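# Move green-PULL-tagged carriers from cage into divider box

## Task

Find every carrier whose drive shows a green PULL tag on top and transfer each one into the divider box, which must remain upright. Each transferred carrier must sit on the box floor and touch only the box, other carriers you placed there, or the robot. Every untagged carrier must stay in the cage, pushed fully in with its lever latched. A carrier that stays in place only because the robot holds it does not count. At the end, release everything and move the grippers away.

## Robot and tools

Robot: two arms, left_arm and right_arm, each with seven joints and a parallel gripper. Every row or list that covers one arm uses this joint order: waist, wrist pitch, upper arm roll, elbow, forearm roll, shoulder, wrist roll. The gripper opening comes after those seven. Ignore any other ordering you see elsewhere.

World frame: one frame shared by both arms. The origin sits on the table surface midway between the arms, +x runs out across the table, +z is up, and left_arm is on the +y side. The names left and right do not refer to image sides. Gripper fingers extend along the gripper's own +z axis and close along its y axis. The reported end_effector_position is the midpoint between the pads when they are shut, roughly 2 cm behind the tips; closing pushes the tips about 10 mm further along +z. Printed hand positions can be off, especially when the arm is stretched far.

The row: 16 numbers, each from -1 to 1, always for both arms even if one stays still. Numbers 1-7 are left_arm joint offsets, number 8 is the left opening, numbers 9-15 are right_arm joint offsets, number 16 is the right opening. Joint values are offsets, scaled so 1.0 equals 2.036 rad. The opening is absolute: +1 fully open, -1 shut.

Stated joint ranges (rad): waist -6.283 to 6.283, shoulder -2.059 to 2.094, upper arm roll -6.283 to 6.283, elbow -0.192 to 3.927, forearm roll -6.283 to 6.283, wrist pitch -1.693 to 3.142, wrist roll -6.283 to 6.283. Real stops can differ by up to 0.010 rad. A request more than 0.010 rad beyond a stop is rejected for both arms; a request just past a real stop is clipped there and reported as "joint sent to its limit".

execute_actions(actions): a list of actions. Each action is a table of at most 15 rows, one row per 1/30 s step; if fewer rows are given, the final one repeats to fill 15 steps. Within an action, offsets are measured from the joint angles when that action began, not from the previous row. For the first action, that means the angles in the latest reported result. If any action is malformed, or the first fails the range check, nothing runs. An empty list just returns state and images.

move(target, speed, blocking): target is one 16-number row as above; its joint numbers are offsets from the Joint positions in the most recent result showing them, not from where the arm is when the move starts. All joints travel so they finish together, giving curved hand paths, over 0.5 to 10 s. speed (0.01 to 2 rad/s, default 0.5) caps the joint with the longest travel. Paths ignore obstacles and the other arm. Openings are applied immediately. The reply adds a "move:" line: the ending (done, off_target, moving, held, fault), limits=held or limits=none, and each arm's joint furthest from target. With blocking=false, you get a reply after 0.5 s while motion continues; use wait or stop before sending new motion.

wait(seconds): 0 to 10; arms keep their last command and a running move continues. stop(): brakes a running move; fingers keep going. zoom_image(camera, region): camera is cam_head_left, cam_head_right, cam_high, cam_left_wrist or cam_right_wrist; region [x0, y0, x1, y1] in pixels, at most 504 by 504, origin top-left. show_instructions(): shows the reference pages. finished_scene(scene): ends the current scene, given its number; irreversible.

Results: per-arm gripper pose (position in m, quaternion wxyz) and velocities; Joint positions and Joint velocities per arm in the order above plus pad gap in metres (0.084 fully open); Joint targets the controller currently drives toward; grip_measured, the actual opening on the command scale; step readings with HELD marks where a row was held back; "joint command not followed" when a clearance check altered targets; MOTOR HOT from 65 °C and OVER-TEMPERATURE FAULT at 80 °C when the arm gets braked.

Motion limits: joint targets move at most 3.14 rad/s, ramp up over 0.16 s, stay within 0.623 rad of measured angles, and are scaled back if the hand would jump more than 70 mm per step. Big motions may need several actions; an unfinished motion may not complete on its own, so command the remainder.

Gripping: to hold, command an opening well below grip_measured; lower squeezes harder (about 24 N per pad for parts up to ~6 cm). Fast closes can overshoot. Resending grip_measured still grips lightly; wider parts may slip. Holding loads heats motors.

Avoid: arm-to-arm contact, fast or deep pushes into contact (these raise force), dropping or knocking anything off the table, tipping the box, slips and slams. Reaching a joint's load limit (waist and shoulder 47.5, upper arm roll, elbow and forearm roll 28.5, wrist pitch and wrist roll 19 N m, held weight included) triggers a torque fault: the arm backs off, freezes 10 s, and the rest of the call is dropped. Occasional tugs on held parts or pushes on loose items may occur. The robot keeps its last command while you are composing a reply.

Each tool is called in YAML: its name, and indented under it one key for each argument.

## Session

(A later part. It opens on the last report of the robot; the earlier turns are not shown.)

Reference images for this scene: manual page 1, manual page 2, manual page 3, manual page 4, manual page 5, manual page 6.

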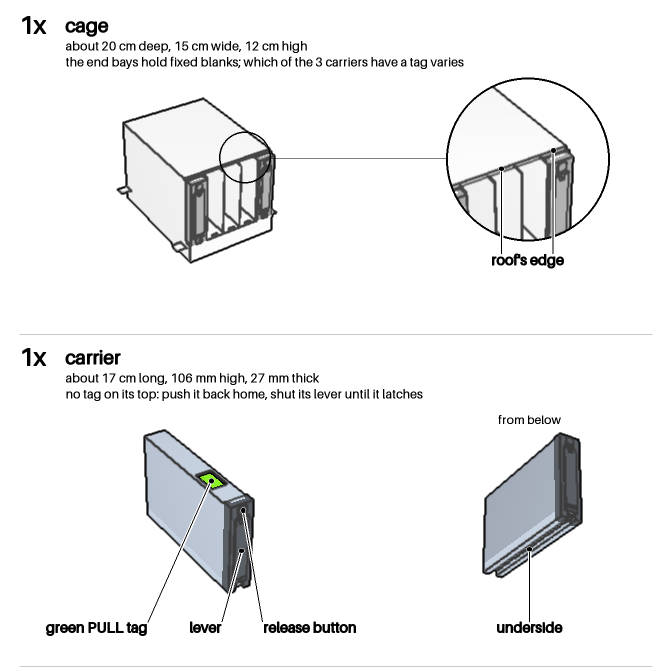

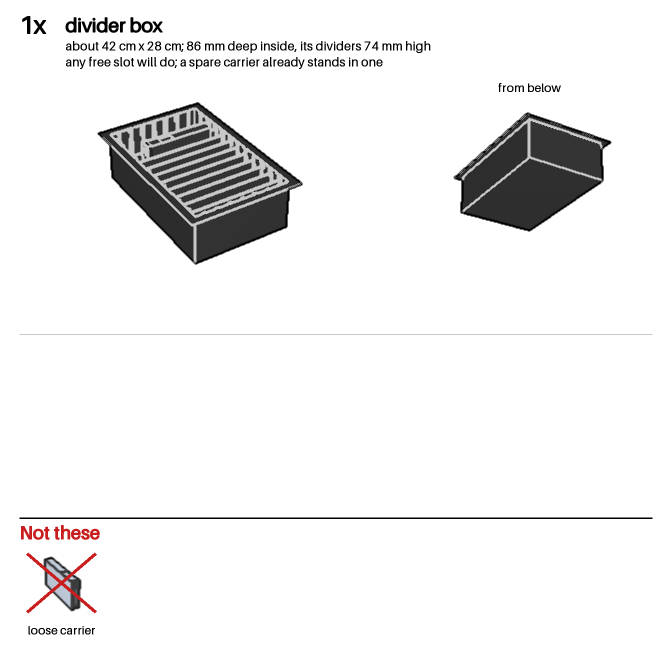

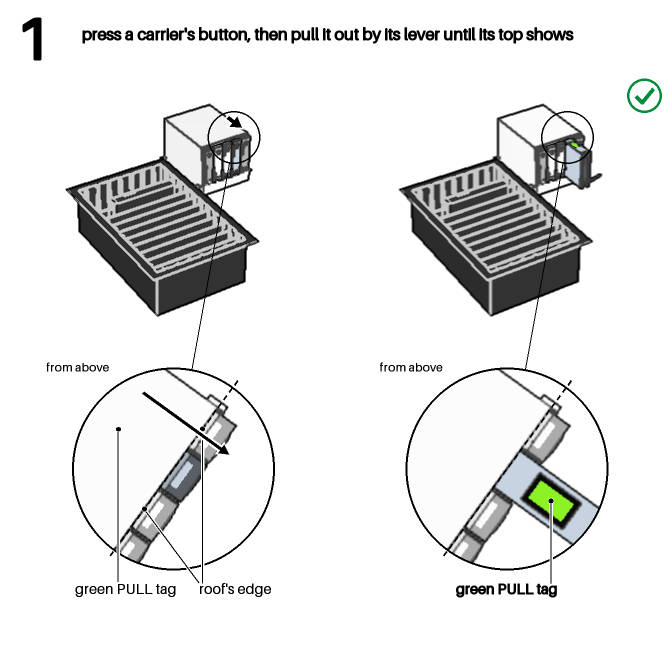

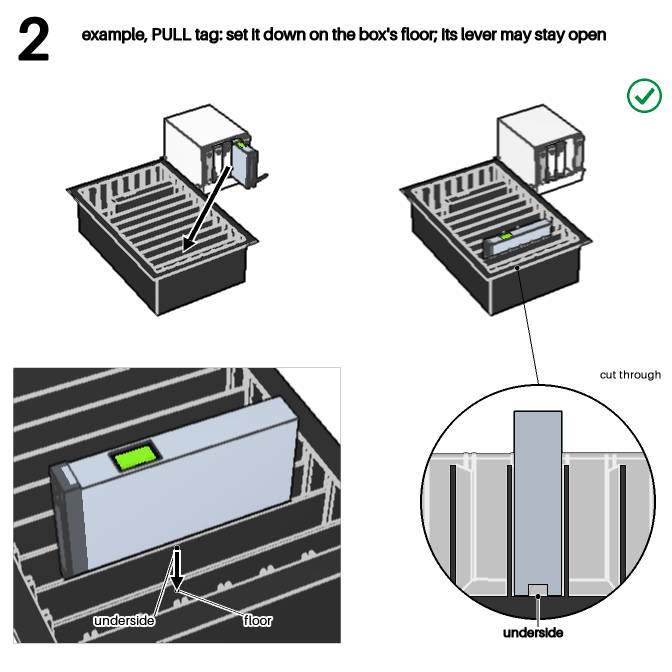

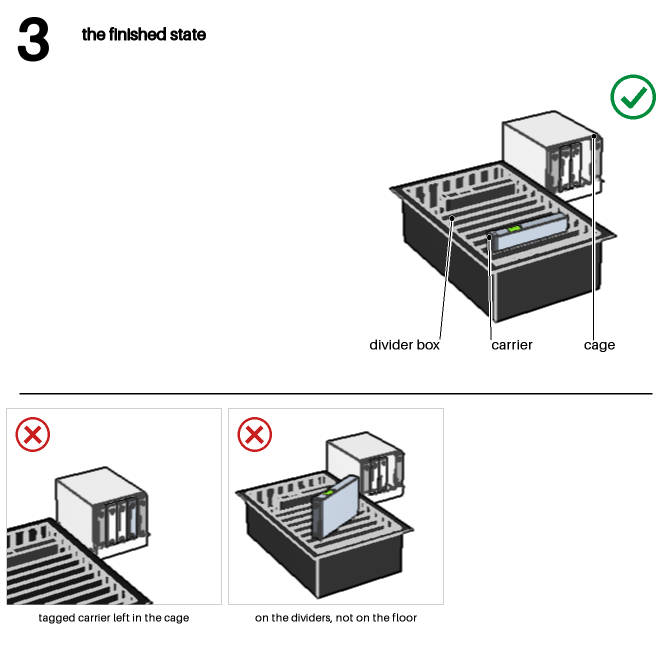

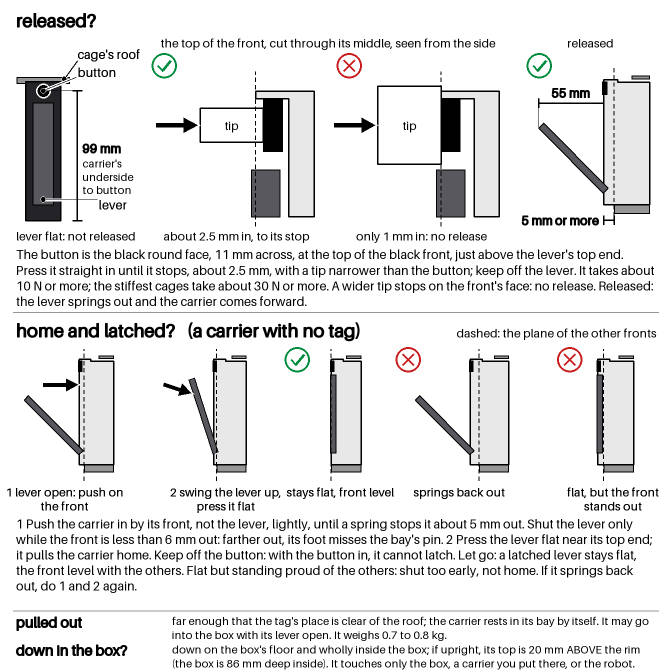

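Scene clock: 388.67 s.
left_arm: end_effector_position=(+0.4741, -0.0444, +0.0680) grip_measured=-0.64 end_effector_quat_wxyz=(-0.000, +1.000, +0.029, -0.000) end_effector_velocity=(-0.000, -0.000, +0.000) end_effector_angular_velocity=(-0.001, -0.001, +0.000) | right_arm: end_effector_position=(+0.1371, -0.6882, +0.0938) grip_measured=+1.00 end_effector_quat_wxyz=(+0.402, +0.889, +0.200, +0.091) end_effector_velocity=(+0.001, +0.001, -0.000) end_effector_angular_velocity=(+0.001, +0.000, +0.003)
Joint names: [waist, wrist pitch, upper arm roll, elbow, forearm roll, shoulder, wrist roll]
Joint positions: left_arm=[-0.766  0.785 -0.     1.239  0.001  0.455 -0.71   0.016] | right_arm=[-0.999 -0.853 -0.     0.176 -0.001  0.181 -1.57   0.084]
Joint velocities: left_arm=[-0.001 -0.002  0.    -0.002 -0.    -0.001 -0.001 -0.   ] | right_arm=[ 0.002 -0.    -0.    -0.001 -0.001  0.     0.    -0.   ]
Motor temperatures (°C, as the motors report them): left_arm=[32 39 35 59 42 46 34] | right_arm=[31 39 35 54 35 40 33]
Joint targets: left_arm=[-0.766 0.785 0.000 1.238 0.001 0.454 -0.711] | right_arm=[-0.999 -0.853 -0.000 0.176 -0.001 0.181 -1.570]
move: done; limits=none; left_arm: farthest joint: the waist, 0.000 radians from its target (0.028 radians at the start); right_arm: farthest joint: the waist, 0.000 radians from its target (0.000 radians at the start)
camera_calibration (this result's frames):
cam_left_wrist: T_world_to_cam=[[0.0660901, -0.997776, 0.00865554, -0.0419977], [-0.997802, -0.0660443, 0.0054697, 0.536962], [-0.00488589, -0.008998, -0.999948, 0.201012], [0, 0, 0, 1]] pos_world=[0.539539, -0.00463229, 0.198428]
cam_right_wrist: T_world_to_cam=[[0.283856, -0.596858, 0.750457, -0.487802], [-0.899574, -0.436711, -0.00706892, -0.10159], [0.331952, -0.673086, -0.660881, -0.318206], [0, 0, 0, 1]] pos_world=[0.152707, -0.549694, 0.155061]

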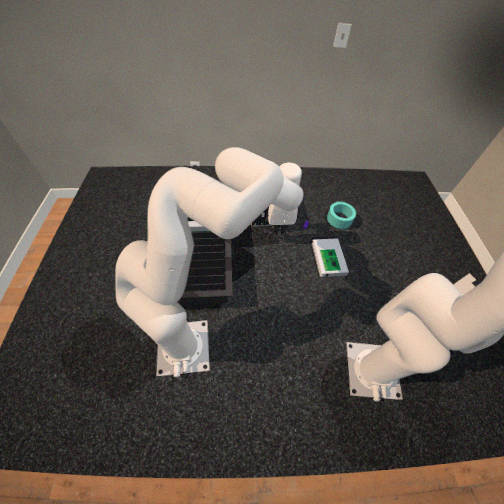

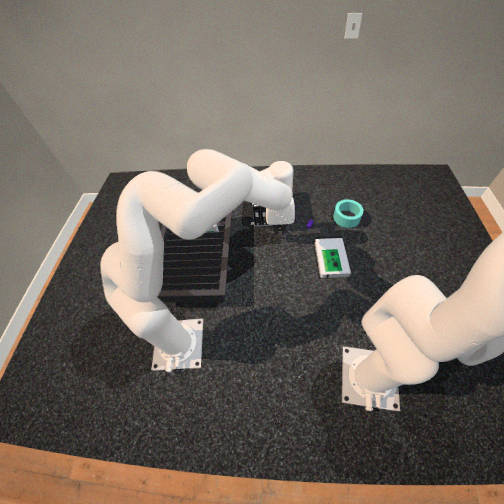

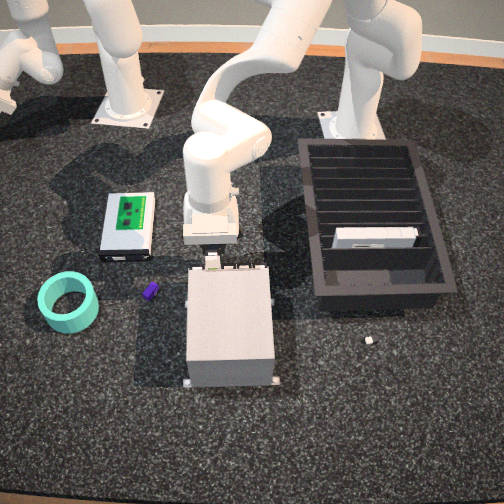

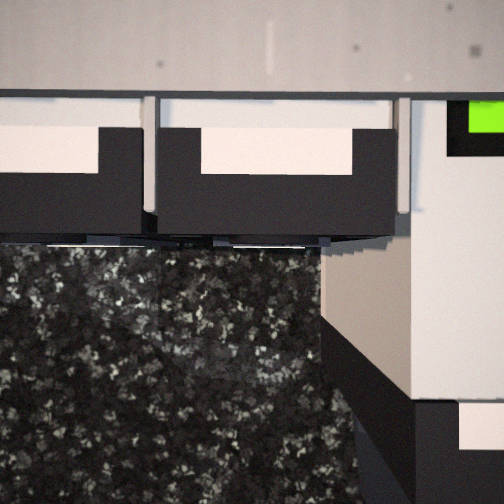

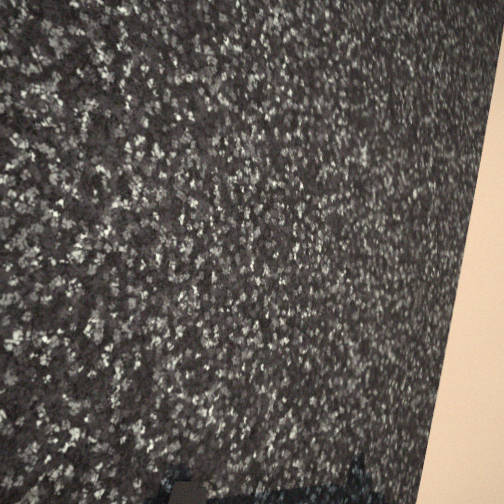

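move:
  target: [-0.015,-0.0153,0,-0.0409,0,-0.0261,-0.0152,-1,0,0,0,0,0,0,0,1]
  speed: 0.12

move:
  target: [-0.0156,-0.0129,0,-0.0366,0,-0.0238,-0.0156,-1,0,0,0,0,0,0,0,1]
  speed: 0.12

move:
  target: [-0.0159,-0.0111,0,-0.033,0,-0.0218,-0.0159,-1,0,0,0,0,0,0,0,1]
  speed: 0.12

Scene clock: 417.17 s.
left_arm: end_effector_position=(+0.4493, -0.0458, +0.0680) grip_measured=-0.64 end_effector_quat_wxyz=(-0.000, +1.000, +0.029, +0.000) end_effector_velocity=(+0.000, +0.001, +0.001) end_effector_angular_velocity=(-0.000, -0.002, +0.002) | right_arm: end_effector_position=(+0.1371, -0.6882, +0.0938) grip_measured=+1.00 end_effector_quat_wxyz=(+0.402, +0.889, +0.200, +0.091) end_effector_velocity=(-0.001, -0.001, +0.000) end_effector_angular_velocity=(-0.000, -0.000, -0.003)
Joint names: [waist, wrist pitch, upper arm roll, elbow, forearm roll, shoulder, wrist roll]
Joint positions: left_arm=[-0.796  0.754 -0.     1.156  0.001  0.402 -0.741  0.016] | right_arm=[-0.999 -0.853 -0.     0.176 -0.001  0.181 -1.57   0.084]
Joint velocities: left_arm=[-0.001 -0.001  0.002 -0.001  0.    -0.002 -0.001 -0.   ] | right_arm=[-0.003 -0.     0.    -0.     0.001 -0.    -0.     0.   ]
Motor temperatures (°C, as the motors report them): left_arm=[32 38 34 58 42 47 34] | right_arm=[31 39 35 54 35 40 33]
Joint targets: left_arm=[-0.796 0.753 -0.000 1.156 0.001 0.401 -0.741] | right_arm=[-0.999 -0.853 -0.000 0.176 -0.001 0.181 -1.570]
move: done; limits=none; left_arm: farthest joint: the waist, 0.000 radians from its target (0.031 radians at the start); right_arm: farthest joint: the waist, 0.000 radians from its target (0.000 radians at the start)
camera_calibration (this result's frames):
cam_left_wrist: T_world_to_cam=[[0.0663109, -0.997757, 0.00913705, -0.0419362], [-0.997789, -0.0662667, 0.00505499, 0.512101], [-0.00443817, -0.00945205, -0.999945, 0.200708], [0, 0, 0, 1]] pos_world=[0.51464, -0.00600985, 0.198491]
cam_right_wrist: T_world_to_cam=[[0.283856, -0.596858, 0.750457, -0.487802], [-0.899574, -0.436711, -0.00706891, -0.10159], [0.331952, -0.673086, -0.660881, -0.318206], [0, 0, 0, 1]] pos_world=[0.152707, -0.549694, 0.155061]

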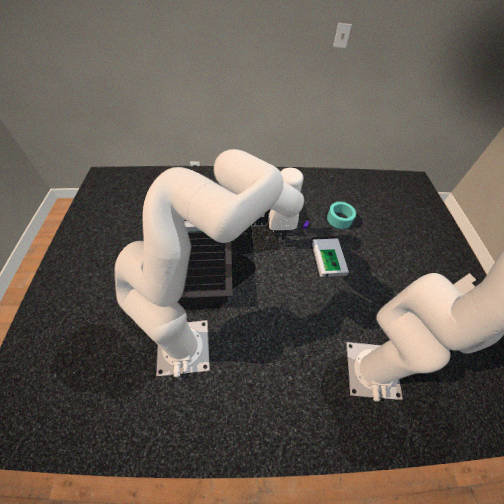

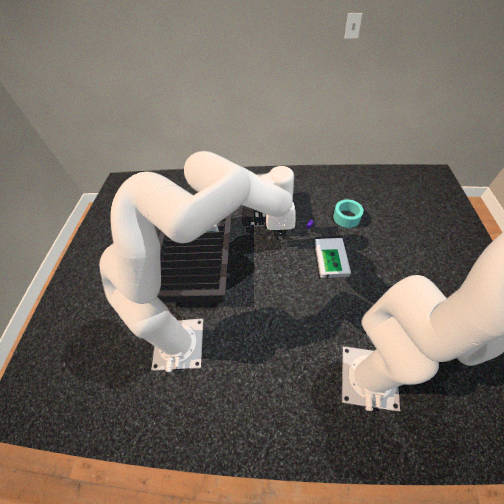

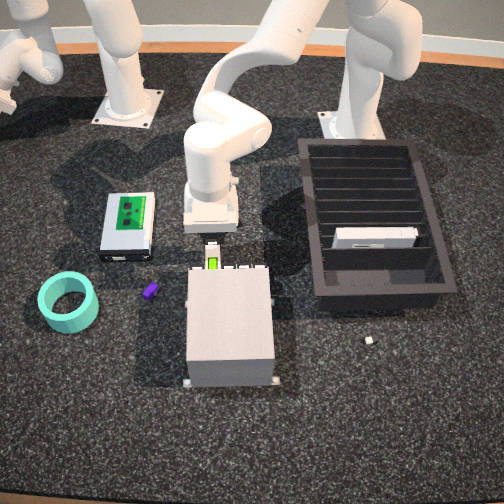

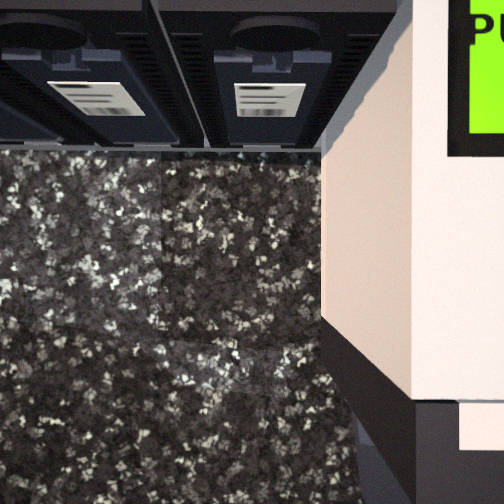

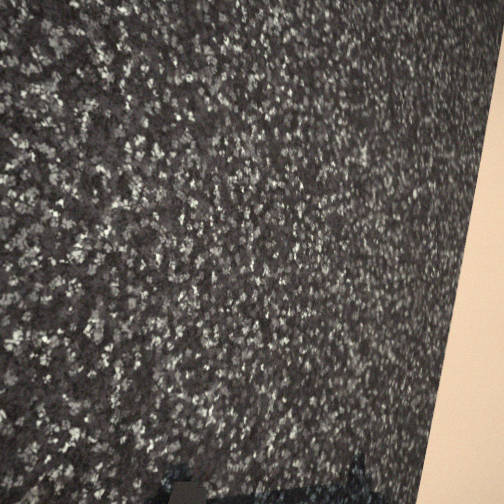

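Scene clock: 418.20 s.
left_arm: end_effector_position=(+0.4254, -0.0473, +0.0681) grip_measured=-0.64 end_effector_quat_wxyz=(+0.000, +1.000, +0.029, +0.000) end_effector_velocity=(-0.001, +0.001, -0.001) end_effector_angular_velocity=(+0.001, +0.001, +0.001) | right_arm: end_effector_position=(+0.1371, -0.6882, +0.0938) grip_measured=+1.00 end_effector_quat_wxyz=(+0.402, +0.889, +0.200, +0.091) end_effector_velocity=(+0.000, +0.000, +0.000) end_effector_angular_velocity=(-0.000, -0.001, +0.001)
Joint names: [waist, wrist pitch, upper arm roll, elbow, forearm roll, shoulder, wrist roll]
Joint positions: left_arm=[-0.828  0.727 -0.     1.081  0.001  0.354 -0.773  0.016] | right_arm=[-0.999 -0.853 -0.     0.176 -0.001  0.181 -1.57   0.084]
Joint velocities: left_arm=[-0.001 -0.002  0.    -0.004  0.    -0.002 -0.001  0.   ] | right_arm=[ 0.001 -0.     0.     0.     0.    -0.     0.     0.   ]
Motor temperatures (°C, as the motors report them): left_arm=[32 38 34 58 42 47 34] | right_arm=[31 39 35 54 35 40 33]
Joint targets: left_arm=[-0.828 0.727 -0.000 1.081 0.001 0.353 -0.773] | right_arm=[-0.999 -0.853 -0.000 0.176 -0.001 0.181 -1.570]
move: done; limits=none; left_arm: farthest joint: the waist, 0.000 radians from its target (0.031 radians at the start); right_arm: farthest joint: the waist, 0.000 radians from its target (0.000 radians at the start)
camera_calibration (this result's frames):
cam_left_wrist: T_world_to_cam=[[0.0662394, -0.99776, 0.00934653, -0.0418214], [-0.997795, -0.0661959, 0.00488322, 0.488198], [-0.00425358, -0.00964938, -0.999944, 0.200599], [0, 0, 0, 1]] pos_world=[0.490745, -0.00747541, 0.198594]
cam_right_wrist: T_world_to_cam=[[0.283856, -0.596858, 0.750458, -0.487802], [-0.899574, -0.436711, -0.00706884, -0.10159], [0.331952, -0.673086, -0.660881, -0.318206], [0, 0, 0, 1]] pos_world=[0.152707, -0.549694, 0.155061]

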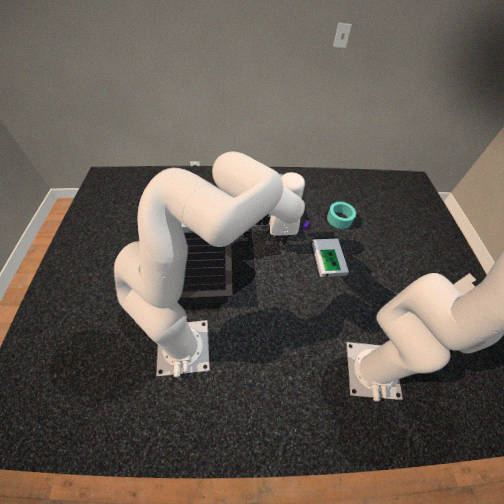

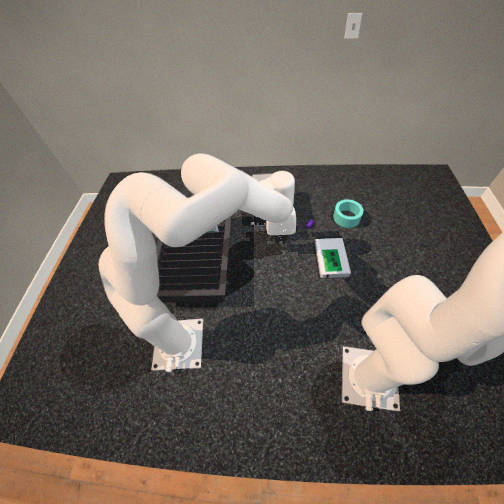

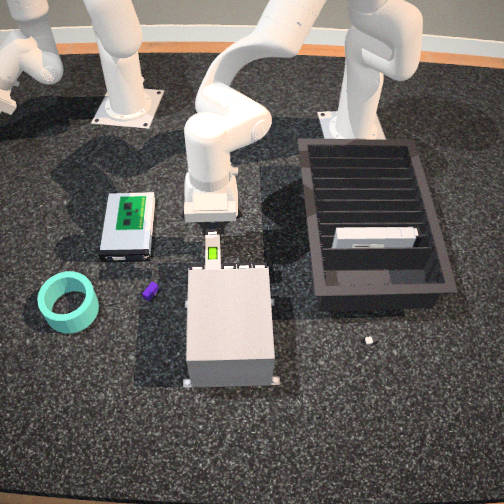

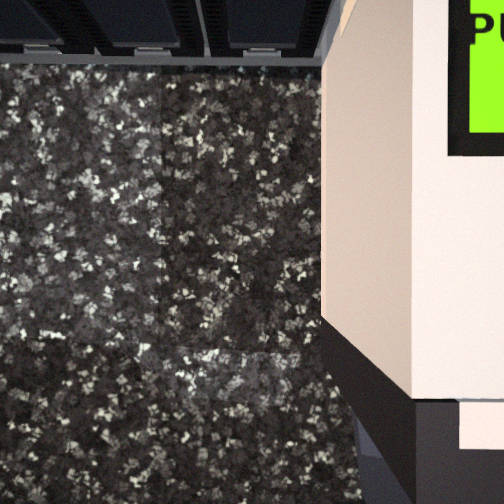

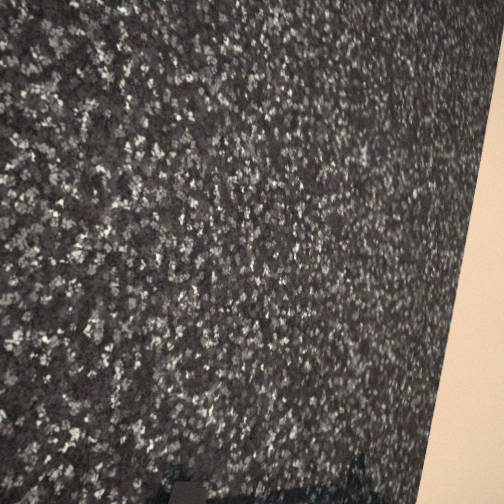

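Scene clock: 419.17 s.
left_arm: end_effector_position=(+0.4025, -0.0486, +0.0681) grip_measured=-0.64 end_effector_quat_wxyz=(+0.000, +1.000, +0.029, +0.000) end_effector_velocity=(-0.001, +0.000, -0.000) end_effector_angular_velocity=(+0.000, +0.000, +0.000) | right_arm: end_effector_position=(+0.1371, -0.6882, +0.0938) grip_measured=+1.00 end_effector_quat_wxyz=(+0.402, +0.889, +0.200, +0.091) end_effector_velocity=(-0.000, -0.000, +0.000) end_effector_angular_velocity=(-0.001, +0.001, +0.001)
Joint names: [waist, wrist pitch, upper arm roll, elbow, forearm roll, shoulder, wrist roll]
Joint positions: left_arm=[-0.86   0.705 -0.     1.015  0.001  0.309 -0.805  0.016] | right_arm=[-0.999 -0.853 -0.     0.176 -0.001  0.181 -1.57   0.084]
Joint velocities: left_arm=[-0.    -0.001 -0.001 -0.003  0.    -0.002 -0.002  0.   ] | right_arm=[ 0.    -0.001 -0.    -0.     0.     0.    -0.001  0.   ]
Motor temperatures (°C, as the motors report them): left_arm=[32 38 34 58 42 47 34] | right_arm=[31 39 35 54 35 40 33]
Joint targets: left_arm=[-0.860 0.705 -0.000 1.014 0.001 0.309 -0.805] | right_arm=[-0.999 -0.853 -0.000 0.176 -0.001 0.181 -1.570]
move: done; limits=none; left_arm: farthest joint: the elbow, 0.001 radians from its target (0.068 radians at the start); right_arm: farthest joint: the waist, 0.000 radians from its target (0.000 radians at the start)
camera_calibration (this result's frames):
cam_left_wrist: T_world_to_cam=[[0.0661726, -0.997765, 0.00931358, -0.0415768], [-0.997799, -0.0661287, 0.00494614, 0.465261], [-0.00431918, -0.00962038, -0.999944, 0.200496], [0, 0, 0, 1]] pos_world=[0.467854, -0.00878791, 0.198571]
cam_right_wrist: T_world_to_cam=[[0.283856, -0.596858, 0.750458, -0.487802], [-0.899574, -0.436711, -0.00706883, -0.10159], [0.331952, -0.673086, -0.660881, -0.318206], [0, 0, 0, 1]] pos_world=[0.152707, -0.549694, 0.155061]

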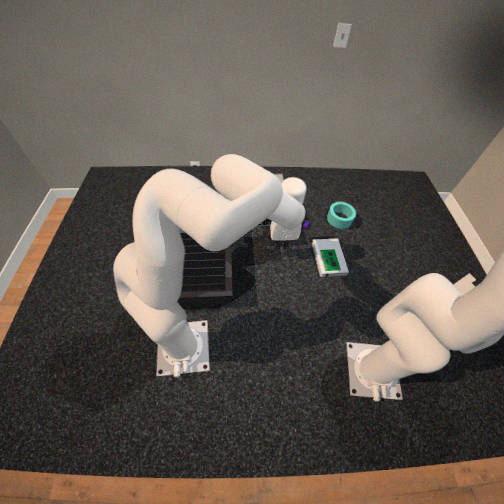

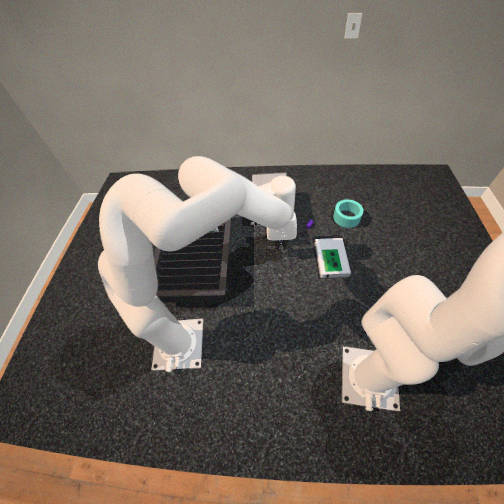

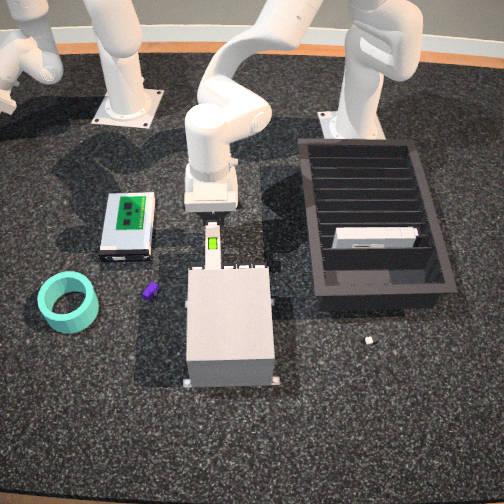

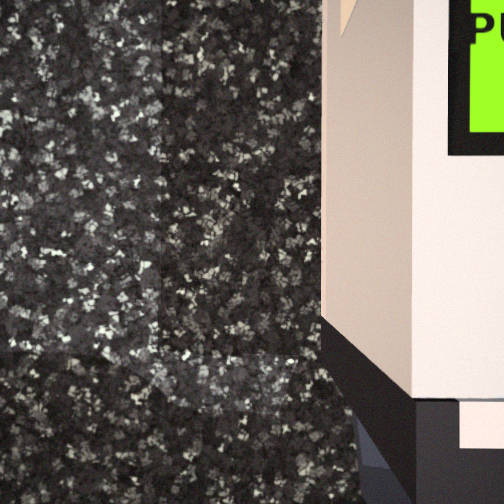

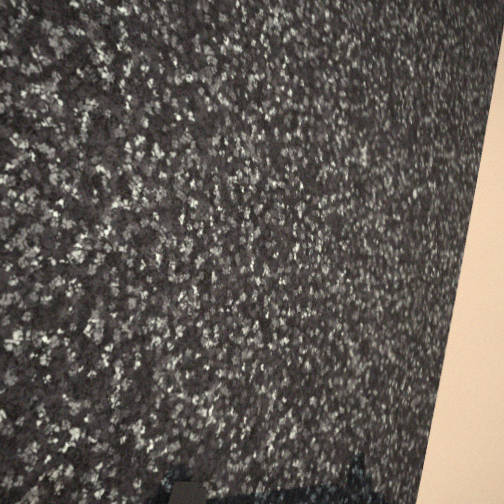

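execute_actions:
  actions:
    - [[0,0,0,0,0,0,0,-0.75,0,0,0,0,0,0,0,1],[0,0,0,0,0,0,0,-0.68,0,0,0,0,0,0,0,1],[0,0,0,0,0,0,0,-0.64,0,0,0,0,0,0,0,1],[0,0,0,0,0,0,0,-0.6,0,0,0,0,0,0,0,1],[0,0,0,0,0,0,0,-0.56,0,0,0,0,0,0,0,1],[0,0,0,0,0,0,0,-0.5,0,0,0,0,0,0,0,1],[0,0,0,0,0,0,0,-0.4,0,0,0,0,0,0,0,1],[0,0,0,0,0,0,0,-0.3,0,0,0,0,0,0,0,1],[0,0,0,0,0,0,0,-0.2,0,0,0,0,0,0,0,1],[0,0,0,0,0,0,0,-0.1,0,0,0,0,0,0,0,1],[0,0,0,0,0,0,0,0,0,0,0,0,0,0,0,1],[0,0,0,0,0,0,0,0.1,0,0,0,0,0,0,0,1]]

move:
  target: [0.004,0.0533,0,0.0218,0,-0.0311,0.0043,0.1,0,0,0,0,0,0,0,1]
  speed: 0.25

Scene clock: 435.80 s.
left_arm: end_effector_position=(+0.4026, -0.0488, +0.0683) grip_measured=+0.09 end_effector_quat_wxyz=(+0.000, +1.000, +0.029, +0.000) end_effector_velocity=(-0.001, -0.000, -0.001) end_effector_angular_velocity=(+0.001, +0.002, -0.001) | right_arm: end_effector_position=(+0.1371, -0.6882, +0.0938) grip_measured=+1.00 end_effector_quat_wxyz=(+0.402, +0.889, +0.200, +0.091) end_effector_velocity=(+0.000, +0.000, +0.000) end_effector_angular_velocity=(-0.000, -0.000, +0.001)
Joint names: [waist, wrist pitch, upper arm roll, elbow, forearm roll, shoulder, wrist roll]
Joint positions: left_arm=[-0.86   0.705 -0.     1.015  0.001  0.309 -0.805  0.048] | right_arm=[-0.999 -0.853 -0.     0.176 -0.001  0.181 -1.57   0.084]
Joint velocities: left_arm=[-0.    -0.    -0.001 -0.001  0.     0.002 -0.     0.003] | right_arm=[ 0.001 -0.    -0.     0.     0.     0.    -0.    -0.   ]
Motor temperatures (°C, as the motors report them): left_arm=[32 38 34 59 42 46 34] | right_arm=[31 39 35 54 35 40 33]
Joint targets: left_arm=[-0.860 0.705 -0.000 1.015 0.001 0.309 -0.805] | right_arm=[-0.999 -0.853 -0.000 0.176 -0.001 0.181 -1.570]
Step readings (joint positions):
0: left_arm=[-0.860 0.705 -0.000 1.014 0.001 0.309 -0.805] | right_arm=[-0.999 -0.853 -0.000 0.176 -0.001 0.181 -1.570]
1: left_arm=[-0.860 0.705 -0.000 1.014 0.001 0.309 -0.805] | right_arm=[-0.999 -0.853 -0.000 0.176 -0.001 0.181 -1.570]
2: left_arm=[-0.860 0.705 -0.000 1.014 0.001 0.309 -0.805] | right_arm=[-0.999 -0.853 -0.000 0.176 -0.001 0.181 -1.570]
4: left_arm=[-0.860 0.705 -0.000 1.015 0.001 0.309 -0.805] | right_arm=[-0.999 -0.853 -0.000 0.176 -0.001 0.181 -1.570]
8: left_arm=[-0.860 0.704 -0.001 1.016 0.001 0.308 -0.805] | right_arm=[-0.999 -0.853 -0.000 0.176 -0.001 0.181 -1.570]
15: Joint positions above
camera_calibration (this result's frames):
cam_left_wrist: T_world_to_cam=[[0.0660922, -0.997766, 0.0097339, -0.0417253], [-0.997806, -0.0660504, 0.00456266, 0.46538], [-0.00390954, -0.0100141, -0.999942, 0.200539], [0, 0, 0, 1]] pos_world=[0.467901, -0.00888537, 0.19881]
cam_right_wrist: T_world_to_cam=[[0.283856, -0.596858, 0.750457, -0.487802], [-0.899574, -0.436711, -0.00706872, -0.10159], [0.331952, -0.673086, -0.660881, -0.318206], [0, 0, 0, 1]] pos_world=[0.152707, -0.549694, 0.155061]

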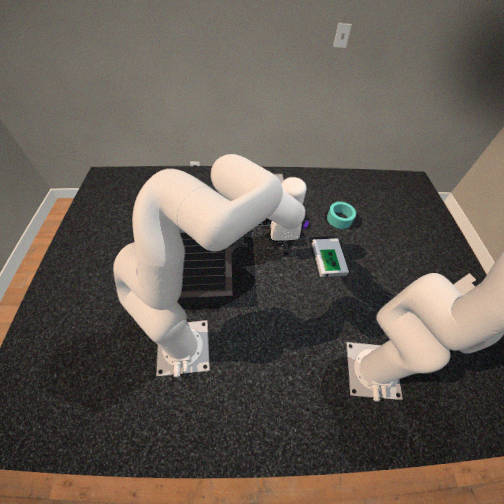

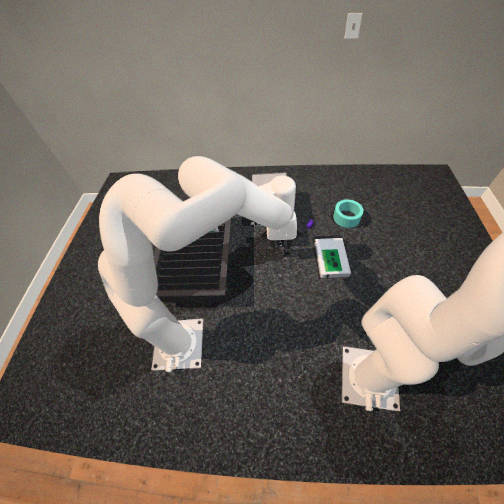

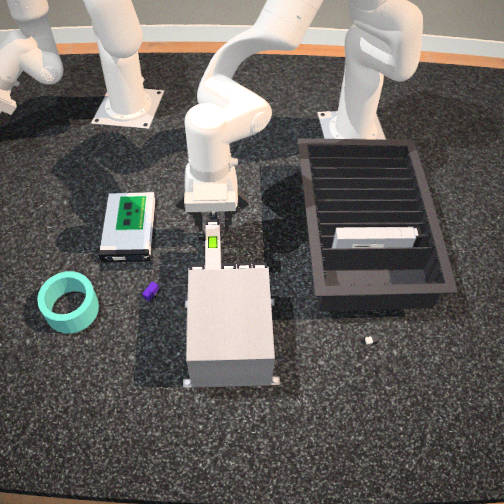

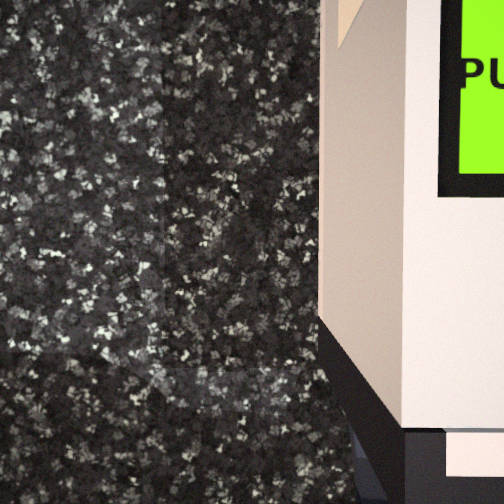

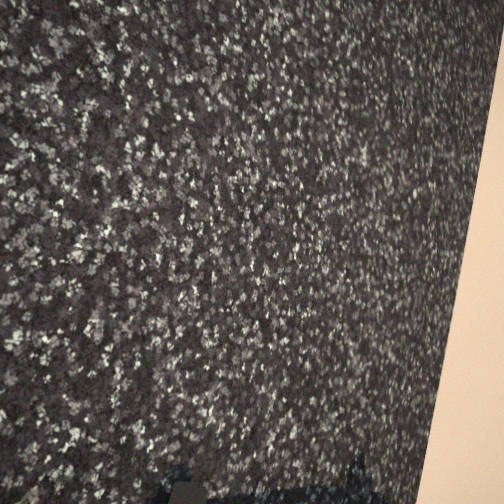

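Scene clock: 436.77 s.
left_arm: end_effector_position=(+0.4081, -0.0483, +0.1077) grip_measured=+0.09 end_effector_quat_wxyz=(-0.000, +1.000, +0.028, +0.000) end_effector_velocity=(+0.001, -0.001, +0.002) end_effector_angular_velocity=(-0.003, -0.004, +0.001) | right_arm: end_effector_position=(+0.1371, -0.6882, +0.0938) grip_measured=+1.00 end_effector_quat_wxyz=(+0.402, +0.889, +0.200, +0.091) end_effector_velocity=(-0.000, +0.000, -0.000) end_effector_angular_velocity=(+0.000, +0.000, -0.000)
Joint names: [waist, wrist pitch, upper arm roll, elbow, forearm roll, shoulder, wrist roll]
Joint positions: left_arm=[-0.852  0.813 -0.     1.059  0.001  0.246 -0.796  0.048] | right_arm=[-0.999 -0.853 -0.     0.176 -0.001  0.181 -1.57   0.084]
Joint velocities: left_arm=[-0.     0.     0.001  0.003  0.    -0.002 -0.001  0.   ] | right_arm=[-0.002 -0.     0.    -0.001 -0.001 -0.    -0.001 -0.   ]
Motor temperatures (°C, as the motors report them): left_arm=[32 38 34 59 42 46 34] | right_arm=[31 39 35 54 35 40 33]
Joint targets: left_arm=[-0.852 0.813 -0.000 1.059 0.001 0.246 -0.796] | right_arm=[-0.999 -0.853 -0.000 0.176 -0.001 0.181 -1.570]
move: done; limits=none; left_arm: farthest joint: the waist, 0.000 radians from its target (0.008 radians at the start); right_arm: farthest joint: the waist, 0.000 radians from its target (0.000 radians at the start)
camera_calibration (this result's frames):
cam_left_wrist: T_world_to_cam=[[0.0654941, -0.997814, 0.00881809, -0.0416821], [-0.997842, -0.0654487, 0.00534586, 0.470676], [-0.00475704, -0.00914918, -0.999947, 0.240359], [0, 0, 0, 1]] pos_world=[0.473533, -0.00858678, 0.238198]
cam_right_wrist: T_world_to_cam=[[0.283856, -0.596858, 0.750457, -0.487802], [-0.899574, -0.436711, -0.00706862, -0.10159], [0.331952, -0.673086, -0.660881, -0.318205], [0, 0, 0, 1]] pos_world=[0.152707, -0.549694, 0.155061]

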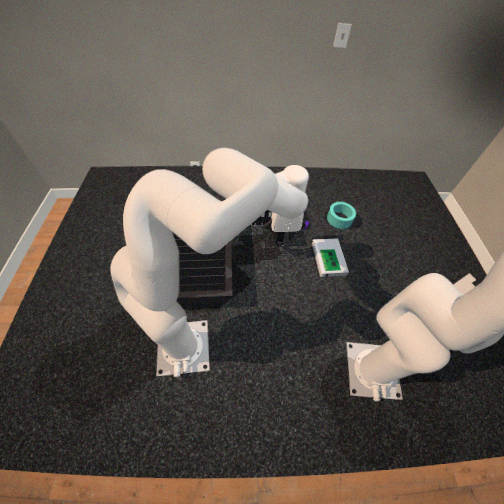

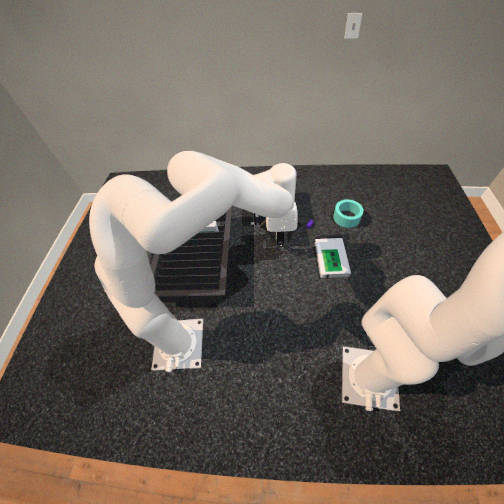

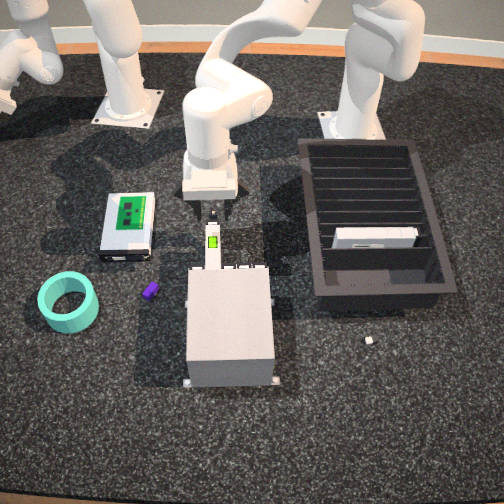

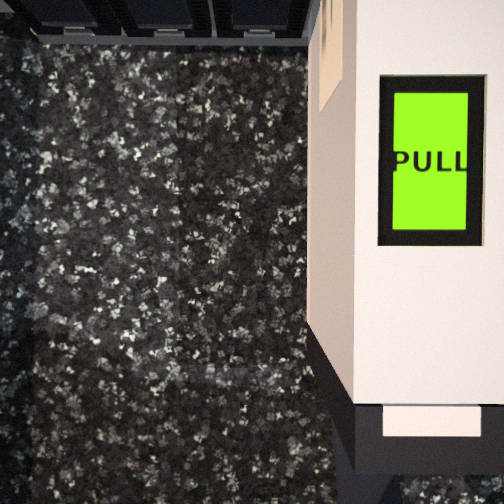

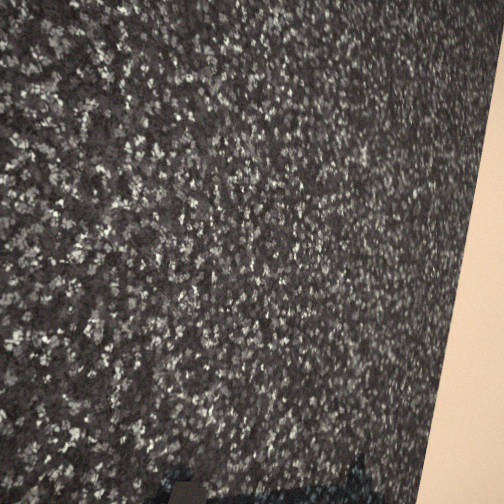

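move:
  target: [0.037,0.026,0,0.0863,0,0.0603,0.0368,0.1,0,0,0,0,0,0,0,1]
  speed: 0.25

move:
  target: [0.0321,0.0356,0,0.104,0,0.0685,0.0321,0.1,0,0,0,0,0,0,0,1]
  speed: 0.2

Scene clock: 455.40 s.
left_arm: end_effector_position=(+0.4649, -0.0451, +0.1070) grip_measured=+0.09 end_effector_quat_wxyz=(-0.000, +1.000, +0.028, -0.000) end_effector_velocity=(+0.002, +0.001, +0.000) end_effector_angular_velocity=(-0.000, -0.002, +0.002) | right_arm: end_effector_position=(+0.1371, -0.6882, +0.0938) grip_measured=+1.00 end_effector_quat_wxyz=(+0.402, +0.889, +0.200, +0.091) end_effector_velocity=(+0.000, +0.000, -0.000) end_effector_angular_velocity=(-0.000, +0.000, +0.001)
Joint names: [waist, wrist pitch, upper arm roll, elbow, forearm roll, shoulder, wrist roll]
Joint positions: left_arm=[-0.777  0.866 -0.001  1.234  0.001  0.369 -0.721  0.048] | right_arm=[-0.999 -0.853 -0.     0.176 -0.001  0.181 -1.57   0.084]
Joint velocities: left_arm=[ 0.002  0.     0.002  0.004  0.     0.002  0.003 -0.   ] | right_arm=[-0.    -0.     0.    -0.    -0.001  0.    -0.     0.   ]
Motor temperatures (°C, as the motors report them): left_arm=[32 38 34 58 42 46 34] | right_arm=[31 39 35 54 35 40 33]
Joint targets: left_arm=[-0.777 0.866 -0.000 1.235 0.001 0.369 -0.721] | right_arm=[-0.999 -0.853 -0.000 0.176 -0.001 0.181 -1.570]
move: done; limits=none; left_arm: farthest joint: the upper arm roll, 0.001 radians from its target (0.000 radians at the start); right_arm: farthest joint: the waist, 0.000 radians from its target (0.000 radians at the start)
camera_calibration (this result's frames):
cam_left_wrist: T_world_to_cam=[[0.0657149, -0.997799, 0.00888128, -0.0423111], [-0.997827, -0.0656685, 0.00541665, 0.527464], [-0.0048215, -0.00921793, -0.999946, 0.239929], [0, 0, 0, 1]] pos_world=[0.530255, -0.00536856, 0.237435]
cam_right_wrist: T_world_to_cam=[[0.283856, -0.596858, 0.750457, -0.487802], [-0.899574, -0.436711, -0.00706872, -0.10159], [0.331952, -0.673086, -0.660881, -0.318206], [0, 0, 0, 1]] pos_world=[0.152707, -0.549694, 0.155061]

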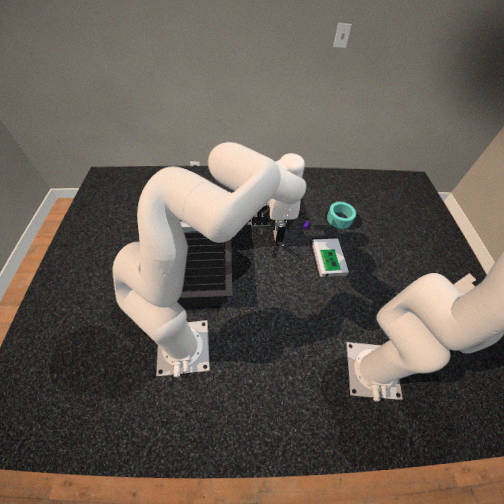

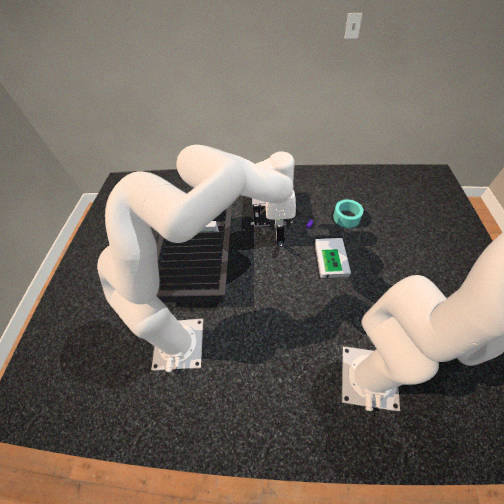

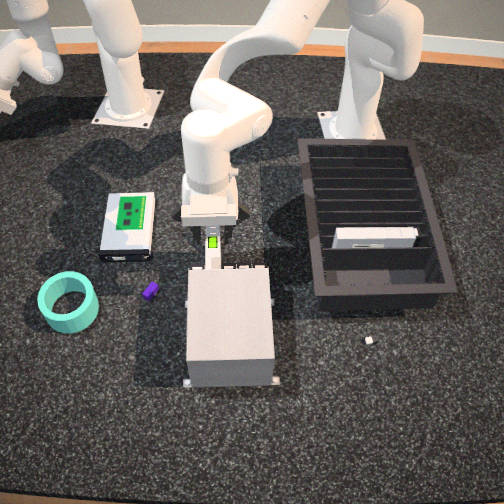

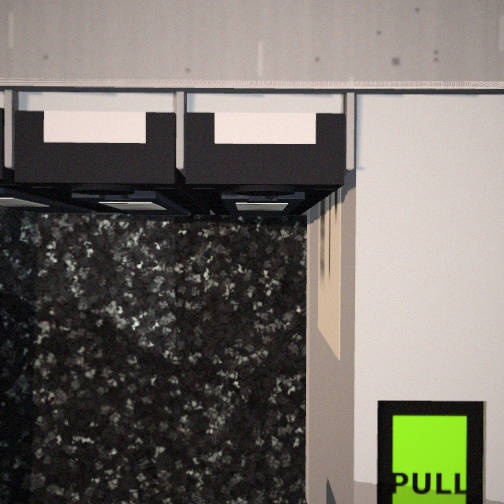

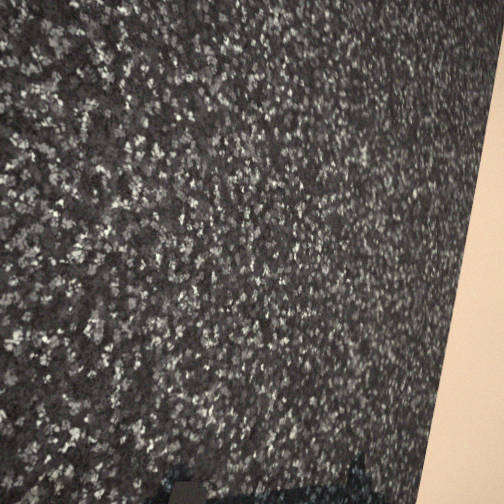

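Scene clock: 456.93 s.
left_arm: end_effector_position=(+0.5226, -0.0419, +0.1059) grip_measured=+0.09 end_effector_quat_wxyz=(-0.000, +1.000, +0.028, -0.000) end_effector_velocity=(+0.002, +0.002, -0.000) end_effector_angular_velocity=(+0.001, -0.002, +0.004) | right_arm: end_effector_position=(+0.1371, -0.6882, +0.0938) grip_measured=+1.00 end_effector_quat_wxyz=(+0.402, +0.889, +0.200, +0.091) end_effector_velocity=(-0.001, -0.000, +0.000) end_effector_angular_velocity=(-0.001, -0.000, -0.002)
Joint names: [waist, wrist pitch, upper arm roll, elbow, forearm roll, shoulder, wrist roll]
Joint positions: left_arm=[-0.712  0.938 -0.001  1.446  0.001  0.508 -0.656  0.048] | right_arm=[-0.999 -0.853 -0.     0.176 -0.001  0.181 -1.57   0.084]
Joint velocities: left_arm=[ 0.002 -0.     0.003  0.003  0.     0.002  0.    -0.   ] | right_arm=[-0.    -0.001  0.    -0.     0.002 -0.    -0.     0.   ]
Motor temperatures (°C, as the motors report them): left_arm=[32 38 34 58 42 46 34] | right_arm=[31 39 35 54 35 40 33]
Joint targets: left_arm=[-0.712 0.938 -0.001 1.446 0.001 0.508 -0.656] | right_arm=[-0.999 -0.853 -0.000 0.176 -0.001 0.181 -1.570]
move: done; limits=none; left_arm: farthest joint: the shoulder, 0.001 radians from its target (0.140 radians at the start); right_arm: farthest joint: the waist, 0.000 radians from its target (0.000 radians at the start)
camera_calibration (this result's frames):
cam_left_wrist: T_world_to_cam=[[0.0655536, -0.99781, 0.0088679, -0.0428015], [-0.997836, -0.0655052, 0.00564522, 0.585247], [-0.00505196, -0.00921878, -0.999945, 0.239319], [0, 0, 0, 1]] pos_world=[0.587996, -0.00216472, 0.236382]
cam_right_wrist: T_world_to_cam=[[0.283856, -0.596858, 0.750457, -0.487802], [-0.899574, -0.436711, -0.00706875, -0.10159], [0.331952, -0.673086, -0.660881, -0.318205], [0, 0, 0, 1]] pos_world=[0.152707, -0.549694, 0.155061]

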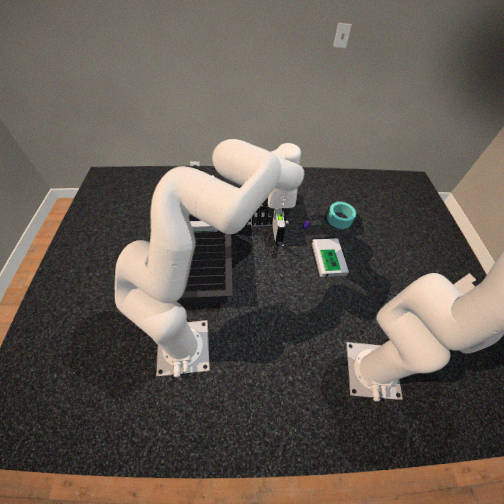

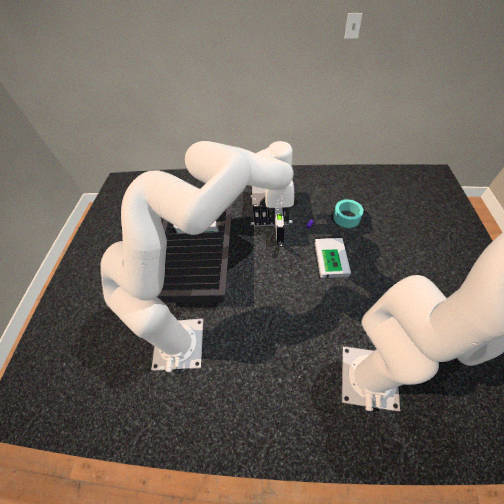

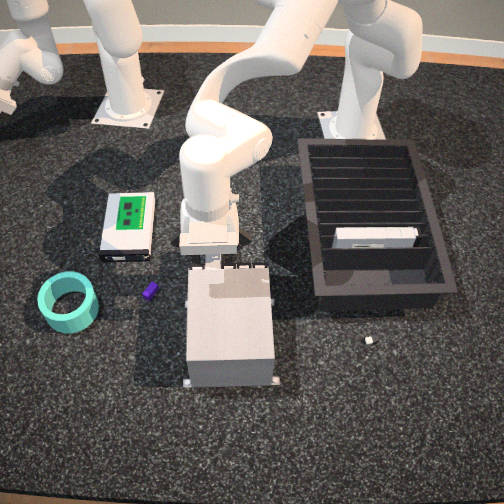

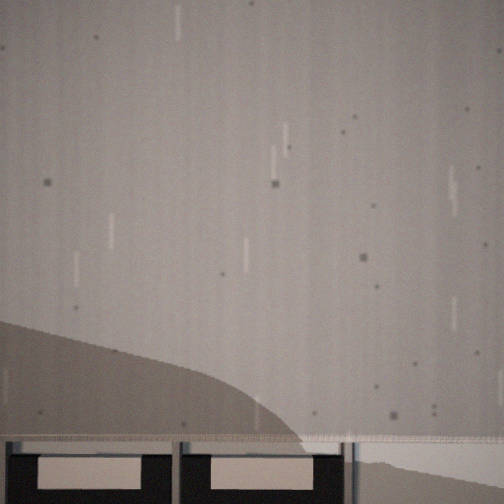

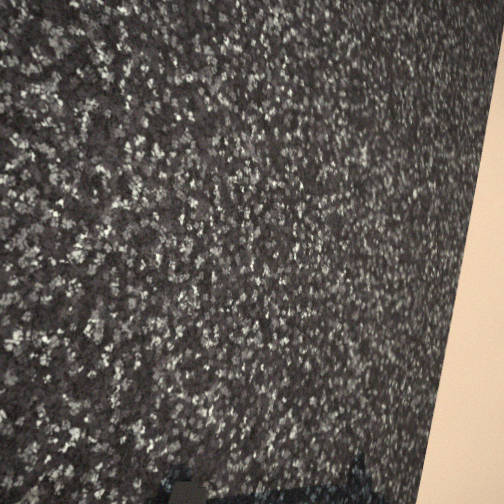

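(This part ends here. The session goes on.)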